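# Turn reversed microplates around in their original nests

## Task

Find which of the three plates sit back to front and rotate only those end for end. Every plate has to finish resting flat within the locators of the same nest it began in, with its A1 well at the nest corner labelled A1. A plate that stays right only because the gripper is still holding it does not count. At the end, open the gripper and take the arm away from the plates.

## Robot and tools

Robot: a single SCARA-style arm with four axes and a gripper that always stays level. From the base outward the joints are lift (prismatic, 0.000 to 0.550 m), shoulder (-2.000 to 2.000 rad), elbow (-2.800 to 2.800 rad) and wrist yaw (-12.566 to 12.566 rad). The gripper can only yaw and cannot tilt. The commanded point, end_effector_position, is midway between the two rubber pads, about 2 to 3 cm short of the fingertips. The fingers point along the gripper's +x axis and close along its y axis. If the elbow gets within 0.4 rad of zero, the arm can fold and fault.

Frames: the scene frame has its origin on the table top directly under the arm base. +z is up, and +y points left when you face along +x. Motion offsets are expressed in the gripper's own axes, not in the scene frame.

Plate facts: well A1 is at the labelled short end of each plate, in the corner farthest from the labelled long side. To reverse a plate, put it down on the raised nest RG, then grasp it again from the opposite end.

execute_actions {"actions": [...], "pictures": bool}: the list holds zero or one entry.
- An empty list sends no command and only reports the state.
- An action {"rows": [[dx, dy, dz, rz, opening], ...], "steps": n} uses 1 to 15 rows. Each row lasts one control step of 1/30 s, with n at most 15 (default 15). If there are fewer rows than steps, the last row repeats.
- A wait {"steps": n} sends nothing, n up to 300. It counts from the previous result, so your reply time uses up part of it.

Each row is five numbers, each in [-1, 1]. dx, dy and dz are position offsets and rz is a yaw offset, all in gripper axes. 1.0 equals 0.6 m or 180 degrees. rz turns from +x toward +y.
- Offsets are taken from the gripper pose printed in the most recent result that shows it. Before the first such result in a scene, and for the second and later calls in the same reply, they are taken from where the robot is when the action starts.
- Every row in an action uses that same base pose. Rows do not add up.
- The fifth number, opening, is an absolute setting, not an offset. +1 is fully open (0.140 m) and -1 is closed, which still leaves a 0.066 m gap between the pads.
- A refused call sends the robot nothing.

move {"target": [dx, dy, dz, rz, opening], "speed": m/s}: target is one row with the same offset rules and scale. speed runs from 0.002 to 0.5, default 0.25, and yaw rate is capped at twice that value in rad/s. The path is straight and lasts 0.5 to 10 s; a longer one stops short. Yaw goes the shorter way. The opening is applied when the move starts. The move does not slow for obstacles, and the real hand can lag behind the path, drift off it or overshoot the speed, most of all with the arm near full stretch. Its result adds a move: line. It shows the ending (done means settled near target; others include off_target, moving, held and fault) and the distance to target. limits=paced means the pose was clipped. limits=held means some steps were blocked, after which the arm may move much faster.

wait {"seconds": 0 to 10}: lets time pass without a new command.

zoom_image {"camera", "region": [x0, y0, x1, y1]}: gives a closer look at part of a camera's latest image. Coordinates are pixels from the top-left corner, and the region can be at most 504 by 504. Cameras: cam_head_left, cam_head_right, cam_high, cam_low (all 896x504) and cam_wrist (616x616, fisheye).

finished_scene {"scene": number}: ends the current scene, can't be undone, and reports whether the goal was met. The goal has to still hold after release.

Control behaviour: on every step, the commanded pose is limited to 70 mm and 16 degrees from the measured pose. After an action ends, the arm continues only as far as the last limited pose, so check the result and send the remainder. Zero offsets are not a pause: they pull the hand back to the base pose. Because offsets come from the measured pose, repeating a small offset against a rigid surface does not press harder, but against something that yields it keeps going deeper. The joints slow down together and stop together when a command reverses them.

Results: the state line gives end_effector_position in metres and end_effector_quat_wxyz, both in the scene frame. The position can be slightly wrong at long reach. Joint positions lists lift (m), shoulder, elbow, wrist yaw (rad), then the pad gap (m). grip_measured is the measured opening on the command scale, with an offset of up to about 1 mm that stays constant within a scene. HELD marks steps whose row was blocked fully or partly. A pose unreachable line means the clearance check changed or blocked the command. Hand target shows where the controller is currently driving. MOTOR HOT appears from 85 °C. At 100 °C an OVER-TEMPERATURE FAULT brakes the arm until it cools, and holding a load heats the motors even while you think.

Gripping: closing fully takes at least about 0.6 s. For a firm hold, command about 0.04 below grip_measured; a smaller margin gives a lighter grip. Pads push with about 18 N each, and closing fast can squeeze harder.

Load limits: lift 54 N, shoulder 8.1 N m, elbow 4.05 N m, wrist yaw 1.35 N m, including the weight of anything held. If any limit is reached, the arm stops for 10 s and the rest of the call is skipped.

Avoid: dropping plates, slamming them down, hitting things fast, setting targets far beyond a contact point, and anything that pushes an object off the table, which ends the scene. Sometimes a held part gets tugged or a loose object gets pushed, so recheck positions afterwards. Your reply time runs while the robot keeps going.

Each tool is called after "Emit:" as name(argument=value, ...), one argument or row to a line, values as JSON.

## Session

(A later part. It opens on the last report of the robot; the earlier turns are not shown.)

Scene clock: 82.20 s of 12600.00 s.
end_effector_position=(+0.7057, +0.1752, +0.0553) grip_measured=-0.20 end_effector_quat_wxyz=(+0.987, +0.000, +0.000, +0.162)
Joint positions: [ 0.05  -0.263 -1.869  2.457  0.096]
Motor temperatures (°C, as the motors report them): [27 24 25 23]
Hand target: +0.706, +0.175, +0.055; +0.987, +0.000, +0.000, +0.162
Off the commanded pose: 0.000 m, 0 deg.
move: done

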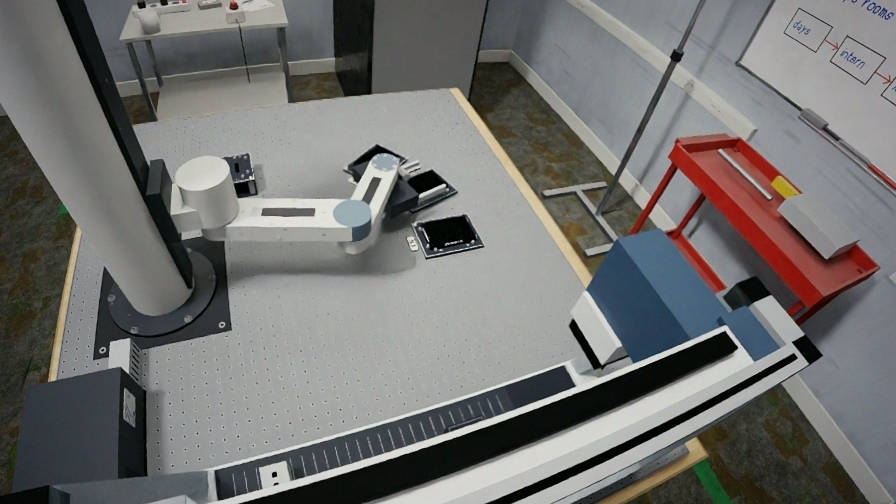

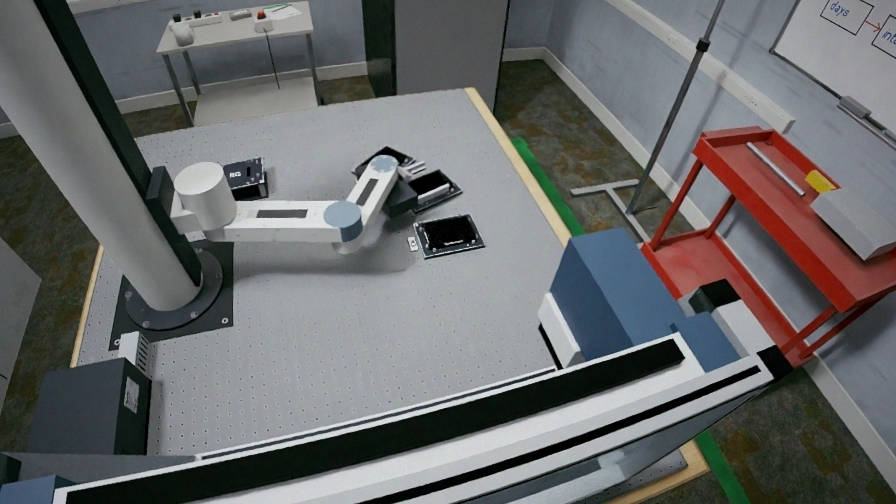

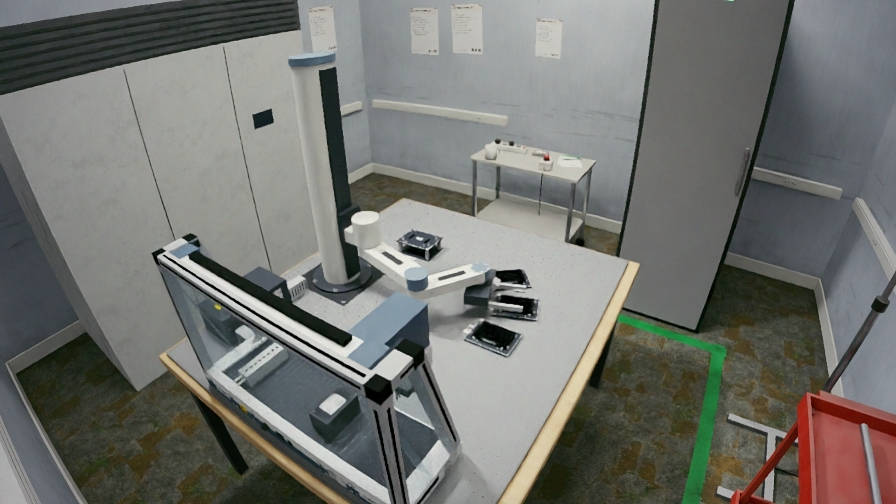

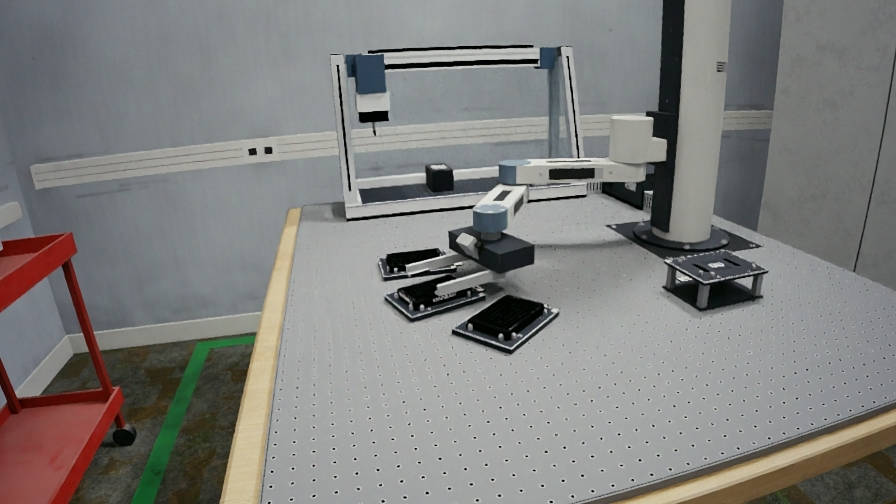

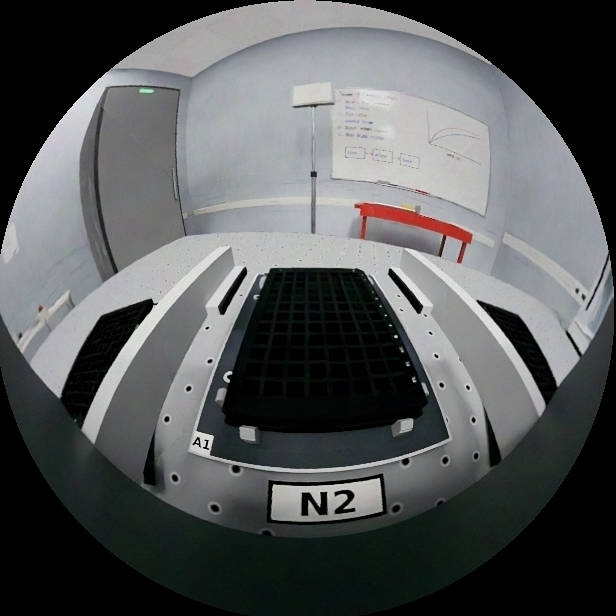

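Emit:
move(
  target=[0,-0.0007,0,-0.002,-0.2],
  speed=0.05,
)

Emit:
zoom_image(
  camera="cam_wrist",
  region=[170,250,480,500],
)

Emit:
move(
  target=[0,0,-0.0398,0,-0.2],
  speed=0.08,
)

Emit:
execute_actions(
  actions=[
    {"rows":[[0,0,0,0,-0.3],[0,0,0,0,-0.38],[0,0,0,0,-0.42],[0,0,0,0,-0.45],[0,0,0,0,-0.47],[0,0,0,0,-0.49],[0,0,0,0,-0.51],[0,0,0,0,-0.53],[0,0,0,0,-0.55]],"steps":13},
  ],
  pictures=false,
)

Emit:
move(
  target=[0,0,0.06,0,-0.55],
  speed=0.1,
)

Scene clock: 88.37 s of 12600.00 s.
end_effector_position=(+0.7059, +0.1747, +0.0553) grip_measured=-0.20 end_effector_quat_wxyz=(+0.987, +0.000, +0.000, +0.159)
Joint positions: [ 0.05  -0.262 -1.869  2.449  0.096]
Motor temperatures (°C, as the motors report them): [27 24 25 23]
Hand target: +0.706, +0.175, +0.055; +0.987, +0.000, +0.000, +0.159
Off the commanded pose: 0.000 m, 0 deg.
After step 90, 2.47 s passed at rest.
move: done

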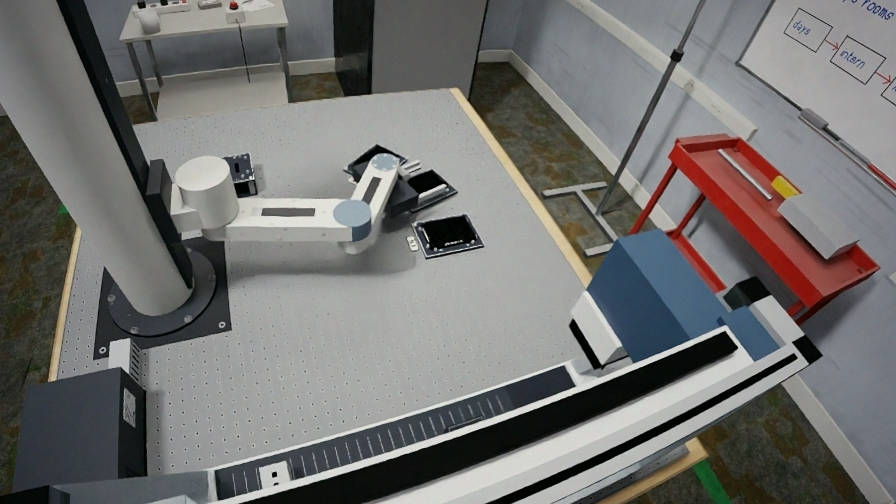

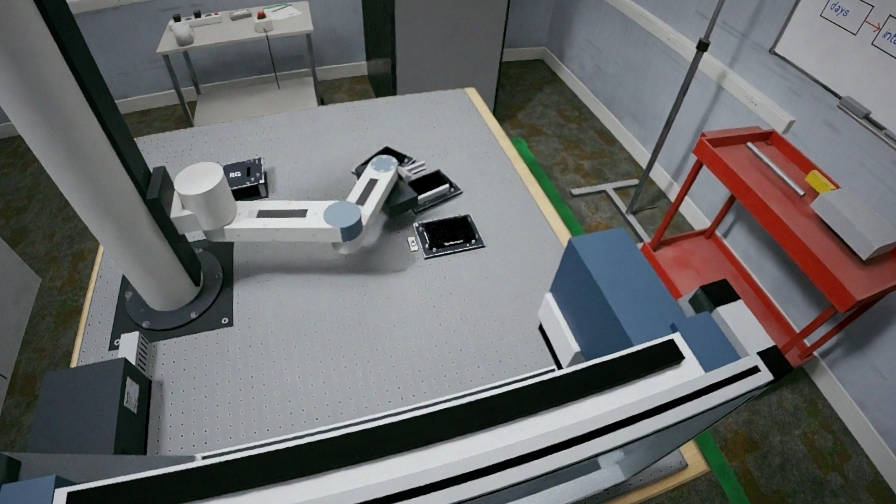

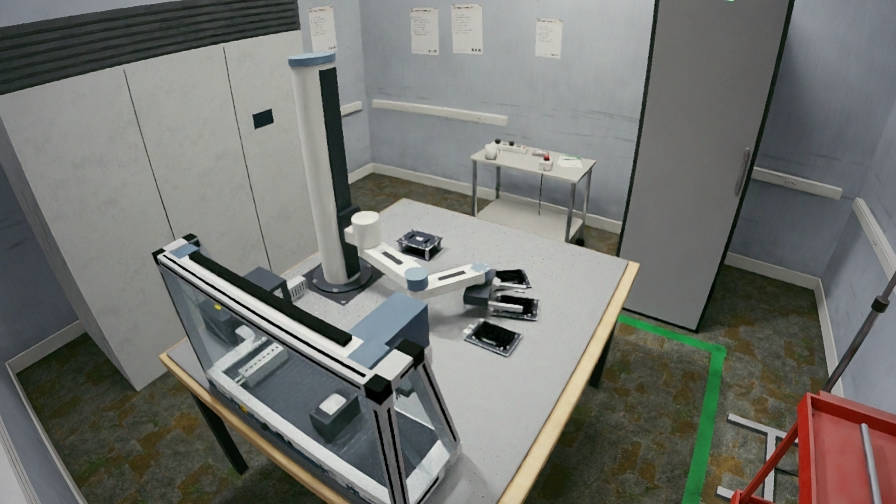

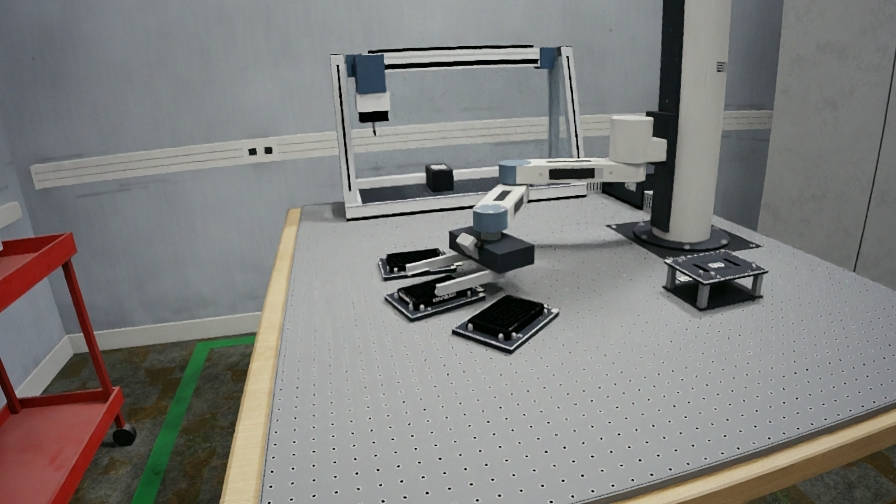

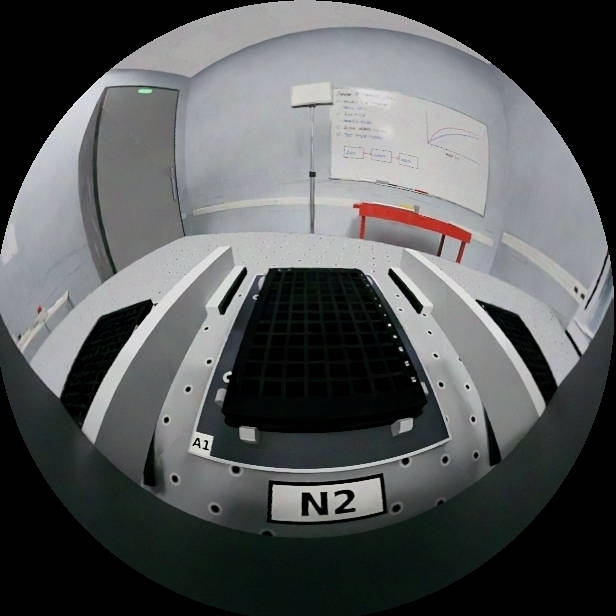

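Region (170, 250, 480, 500) of cam_wrist's 616x616 image, scaled by 1.626, with more detail than that image has; it fills the top 406 rows of this view, and the rest is white.

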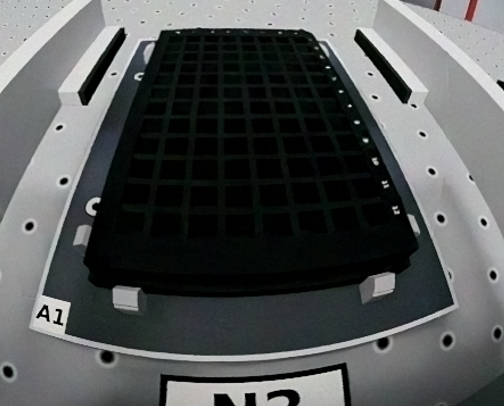

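Scene clock: 89.07 s of 12600.00 s.
end_effector_position=(+0.7059, +0.1747, +0.0314) grip_measured=-0.20 end_effector_quat_wxyz=(+0.987, +0.000, +0.000, +0.159)
Joint positions: [ 0.026 -0.262 -1.869  2.449  0.096]
Motor temperatures (°C, as the motors report them): [27 24 25 23]
Hand target: +0.706, +0.175, +0.031; +0.987, +0.000, +0.000, +0.159
Off the commanded pose: 0.000 m, 0 deg.
move: done

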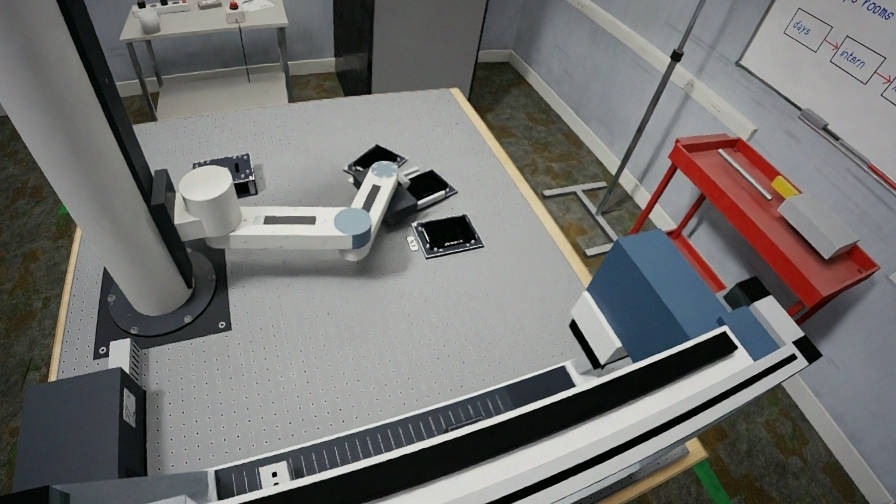

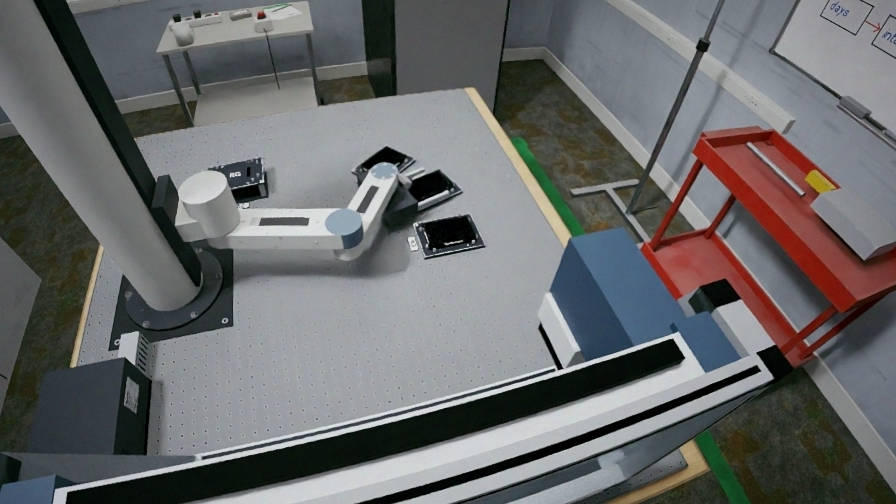

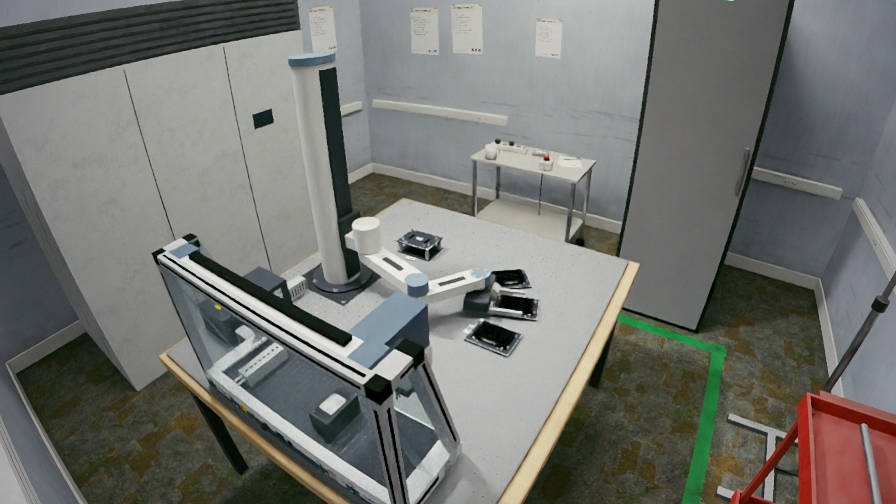

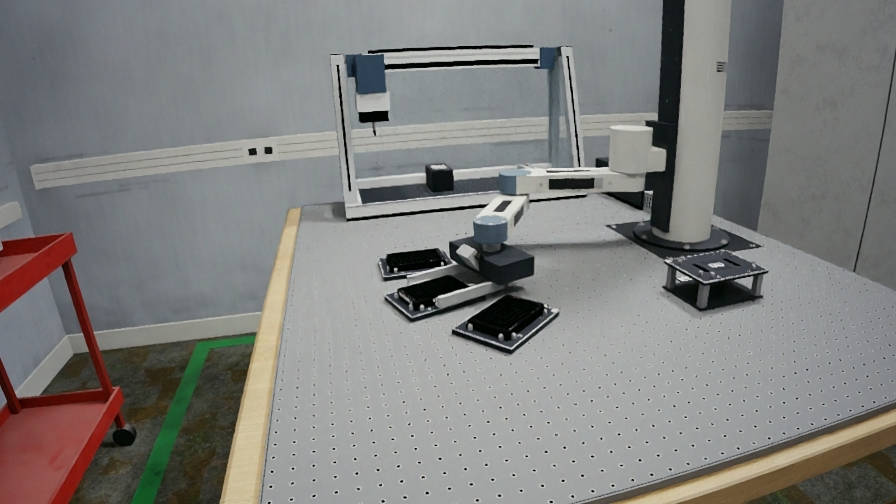

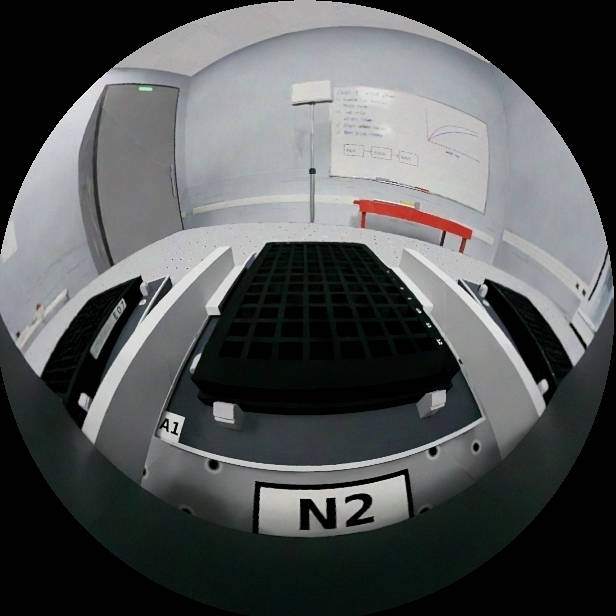

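Scene clock: 89.50 s of 12600.00 s.
end_effector_position=(+0.7059, +0.1747, +0.0314) grip_measured=-0.49 end_effector_quat_wxyz=(+0.987, +0.000, +0.000, +0.159)
Joint positions: [ 0.026 -0.262 -1.869  2.449  0.085]
Motor temperatures (°C, as the motors report them): [27 24 25 23]
Hand target: +0.706, +0.175, +0.031; +0.987, +0.000, +0.000, +0.159
Off the commanded pose: 0.000 m, 0 deg.
Steps of this call (steps 1 to 13: all 13 steps of this action). Readings (end_effector_position):
1: (+0.7059, +0.1747, +0.0314)
2: (+0.7059, +0.1747, +0.0314)
4: (+0.7059, +0.1747, +0.0314)
8: (+0.7059, +0.1747, +0.0314)
13: the state above

Scene clock: 90.47 s of 12600.00 s.
end_effector_position=(+0.7059, +0.1747, +0.0674) grip_measured=-0.49 end_effector_quat_wxyz=(+0.987, +0.000, +0.000, +0.159)
Joint positions: [ 0.062 -0.262 -1.869  2.449  0.085]
Motor temperatures (°C, as the motors report them): [27 24 25 23]
Hand target: +0.706, +0.175, +0.067; +0.987, +0.000, +0.000, +0.159
Off the commanded pose: 0.000 m, 0 deg.
move: done

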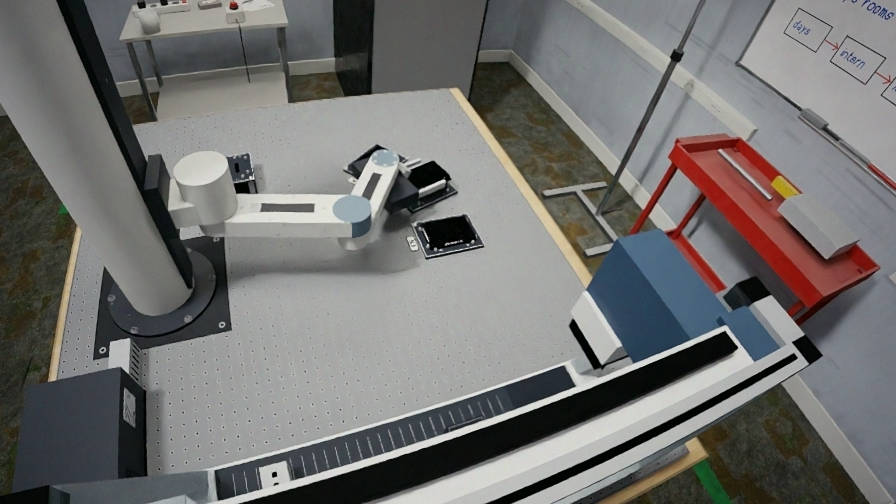

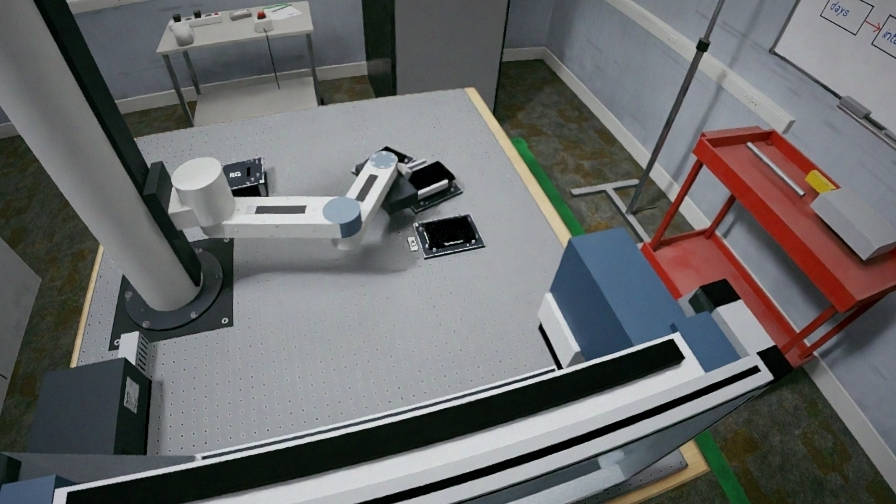

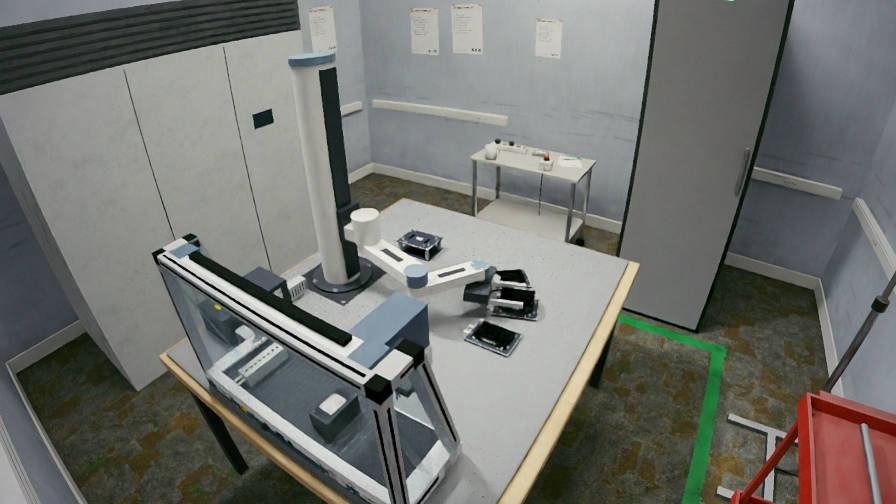

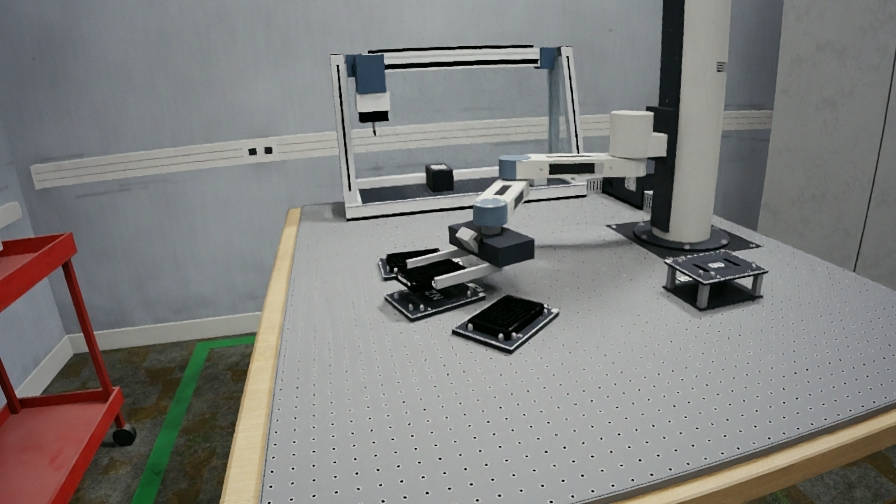

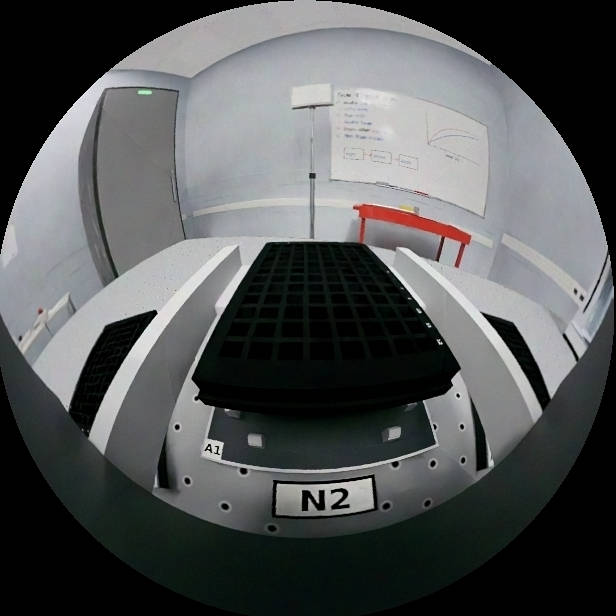

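Emit:
move(
  target=[-0.7744,0.5217,0.0877,-0.0902,-0.55],
  speed=0.35,
)

Emit:
move(
  target=[0,0,-0.0278,0,-0.55],
  speed=0.1,
)

Emit:
zoom_image(
  camera="cam_wrist",
  region=[170,350,480,500],
)

Scene clock: 96.93 s of 12600.00 s.
end_effector_position=(+0.1664, +0.3260, +0.1200) grip_measured=-0.49 end_effector_quat_wxyz=(+1.000, +0.000, +0.000, +0.018)
Joint positions: [ 0.115  1.261 -1.49   0.264  0.085]
Motor temperatures (°C, as the motors report them): [27 24 25 23]
Hand target: +0.167, +0.326, +0.120; +1.000, +0.000, +0.000, +0.018
Off the commanded pose: 0.000 m, 0 deg.
After step 90, 1.30 s passed at rest.
move: done

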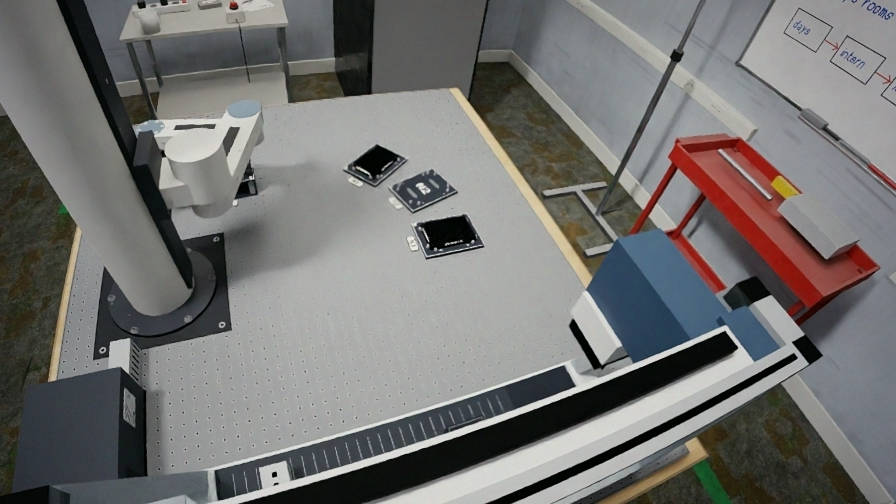

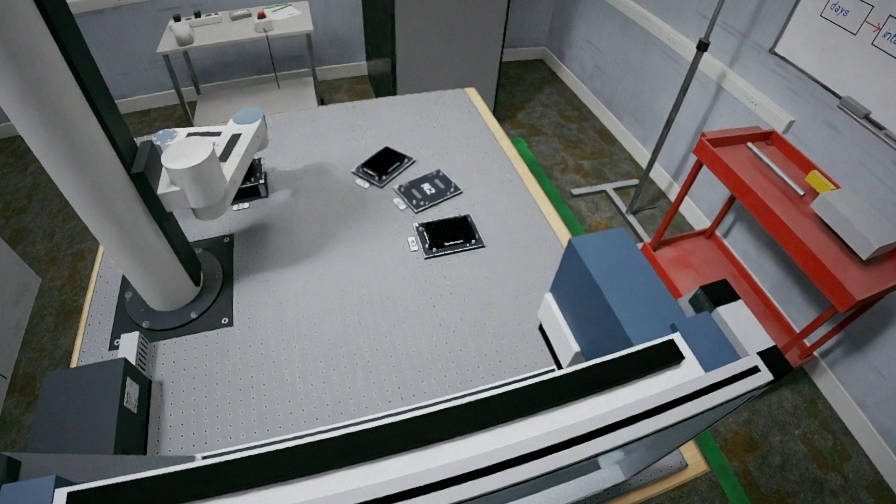

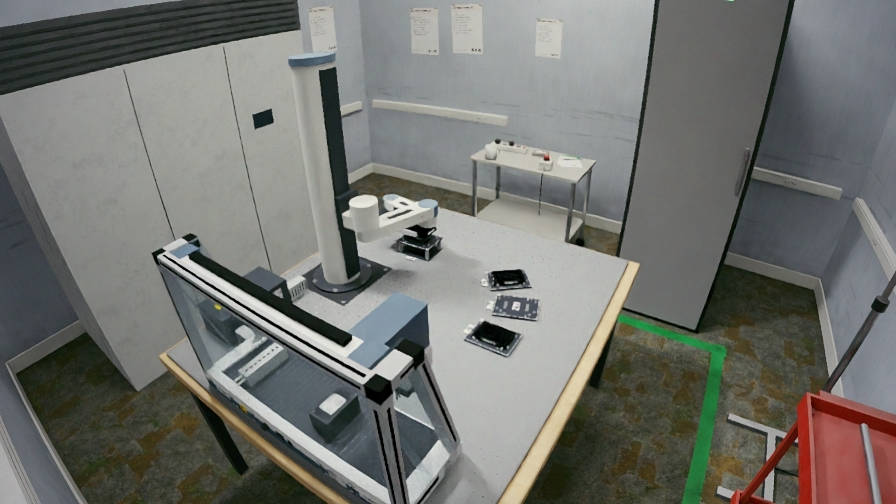

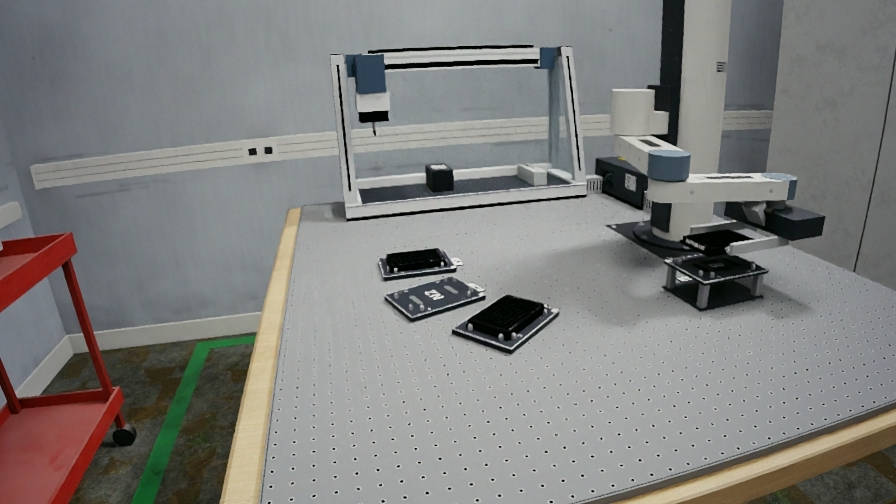

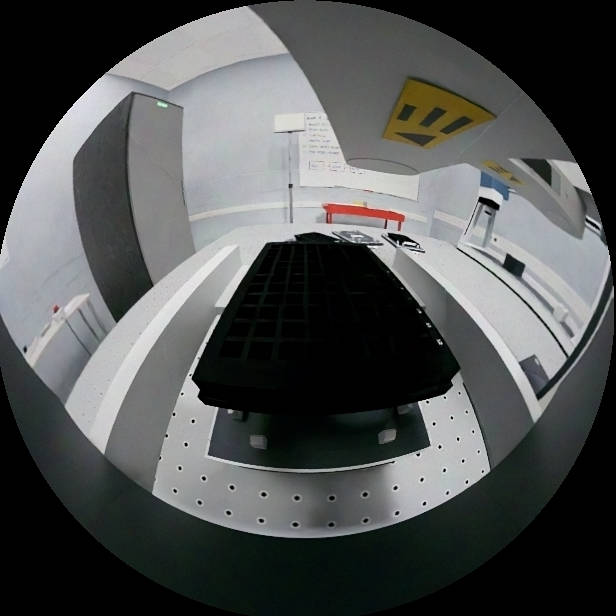

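Scene clock: 97.63 s of 12600.00 s.
end_effector_position=(+0.1664, +0.3260, +0.1032) grip_measured=-0.49 end_effector_quat_wxyz=(+1.000, +0.000, +0.000, +0.018)
Joint positions: [ 0.098  1.261 -1.49   0.264  0.085]
Motor temperatures (°C, as the motors report them): [27 24 25 23]
Hand target: +0.166, +0.326, +0.103; +1.000, +0.000, +0.000, +0.018
Off the commanded pose: 0.000 m, 0 deg.
move: done

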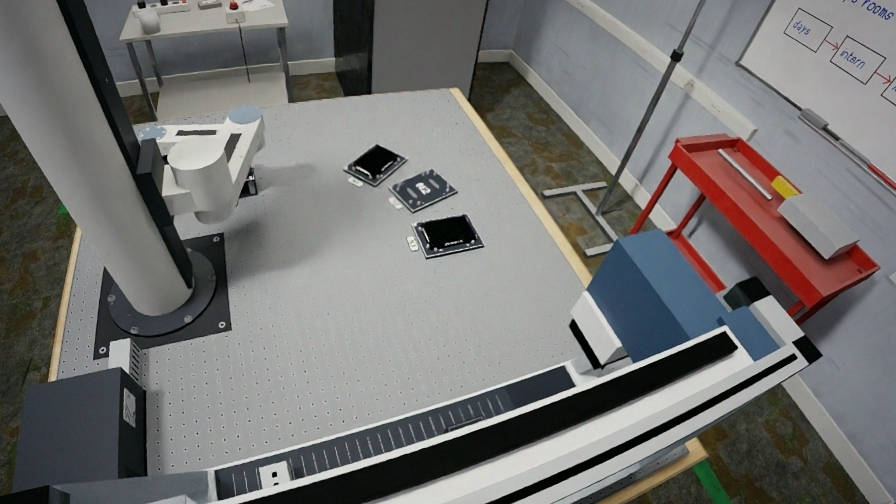

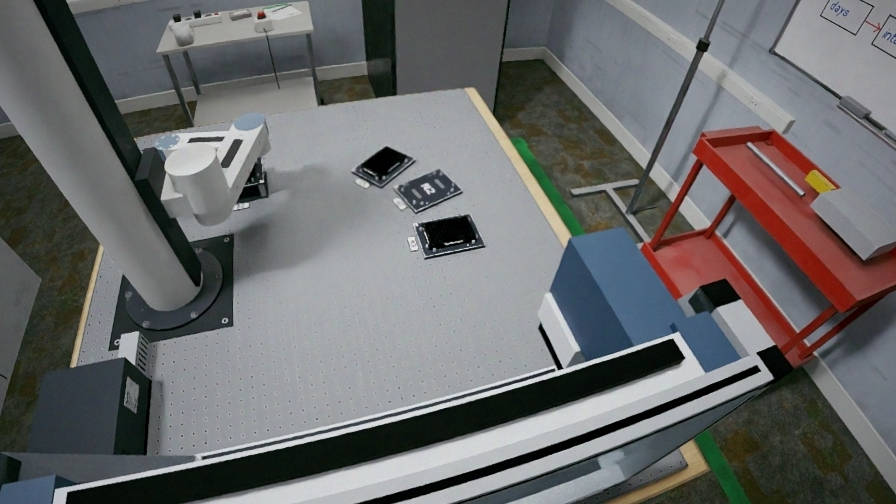

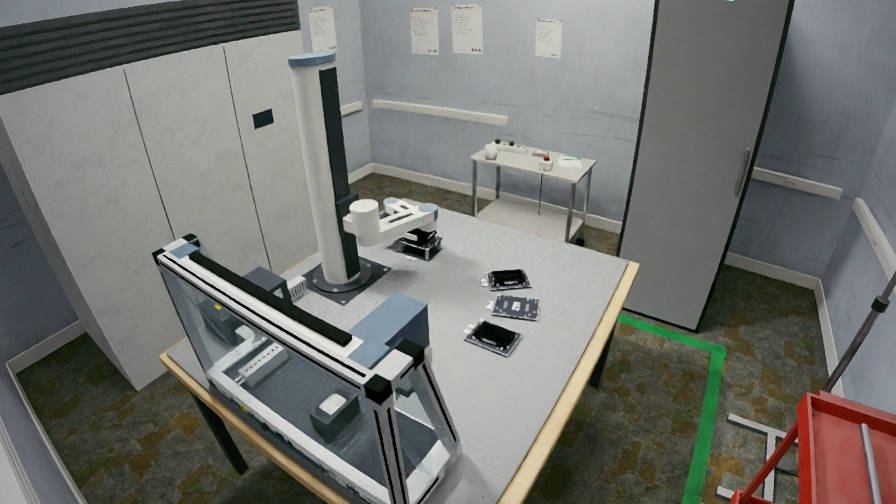

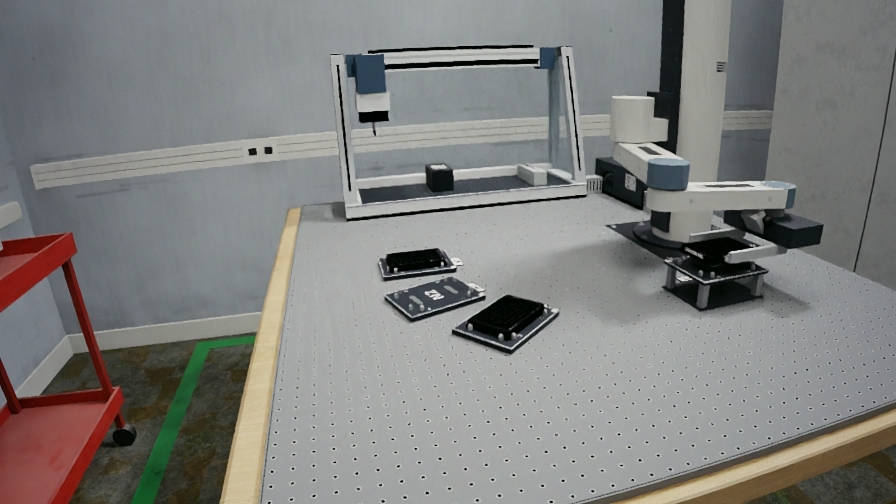

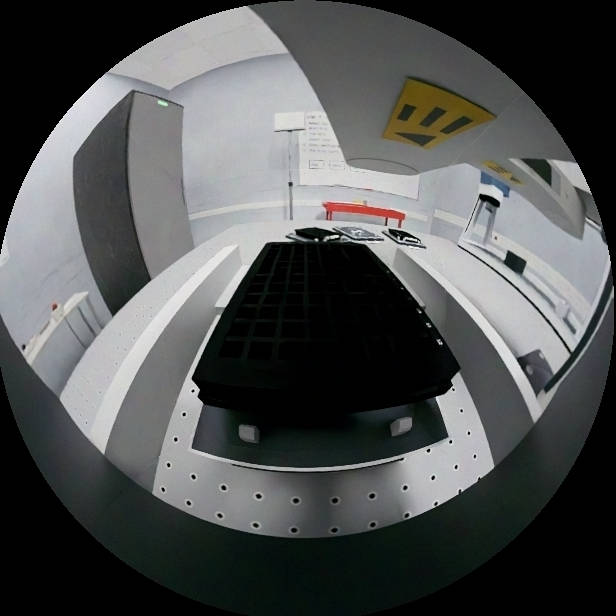

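Region (170, 350, 480, 500) of cam_wrist's 616x616 image, scaled by 1.626, with more detail than that image has; it fills the top 244 rows of this view, and the rest is white.

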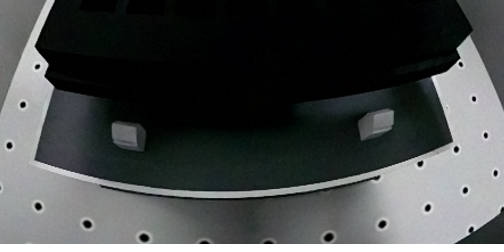

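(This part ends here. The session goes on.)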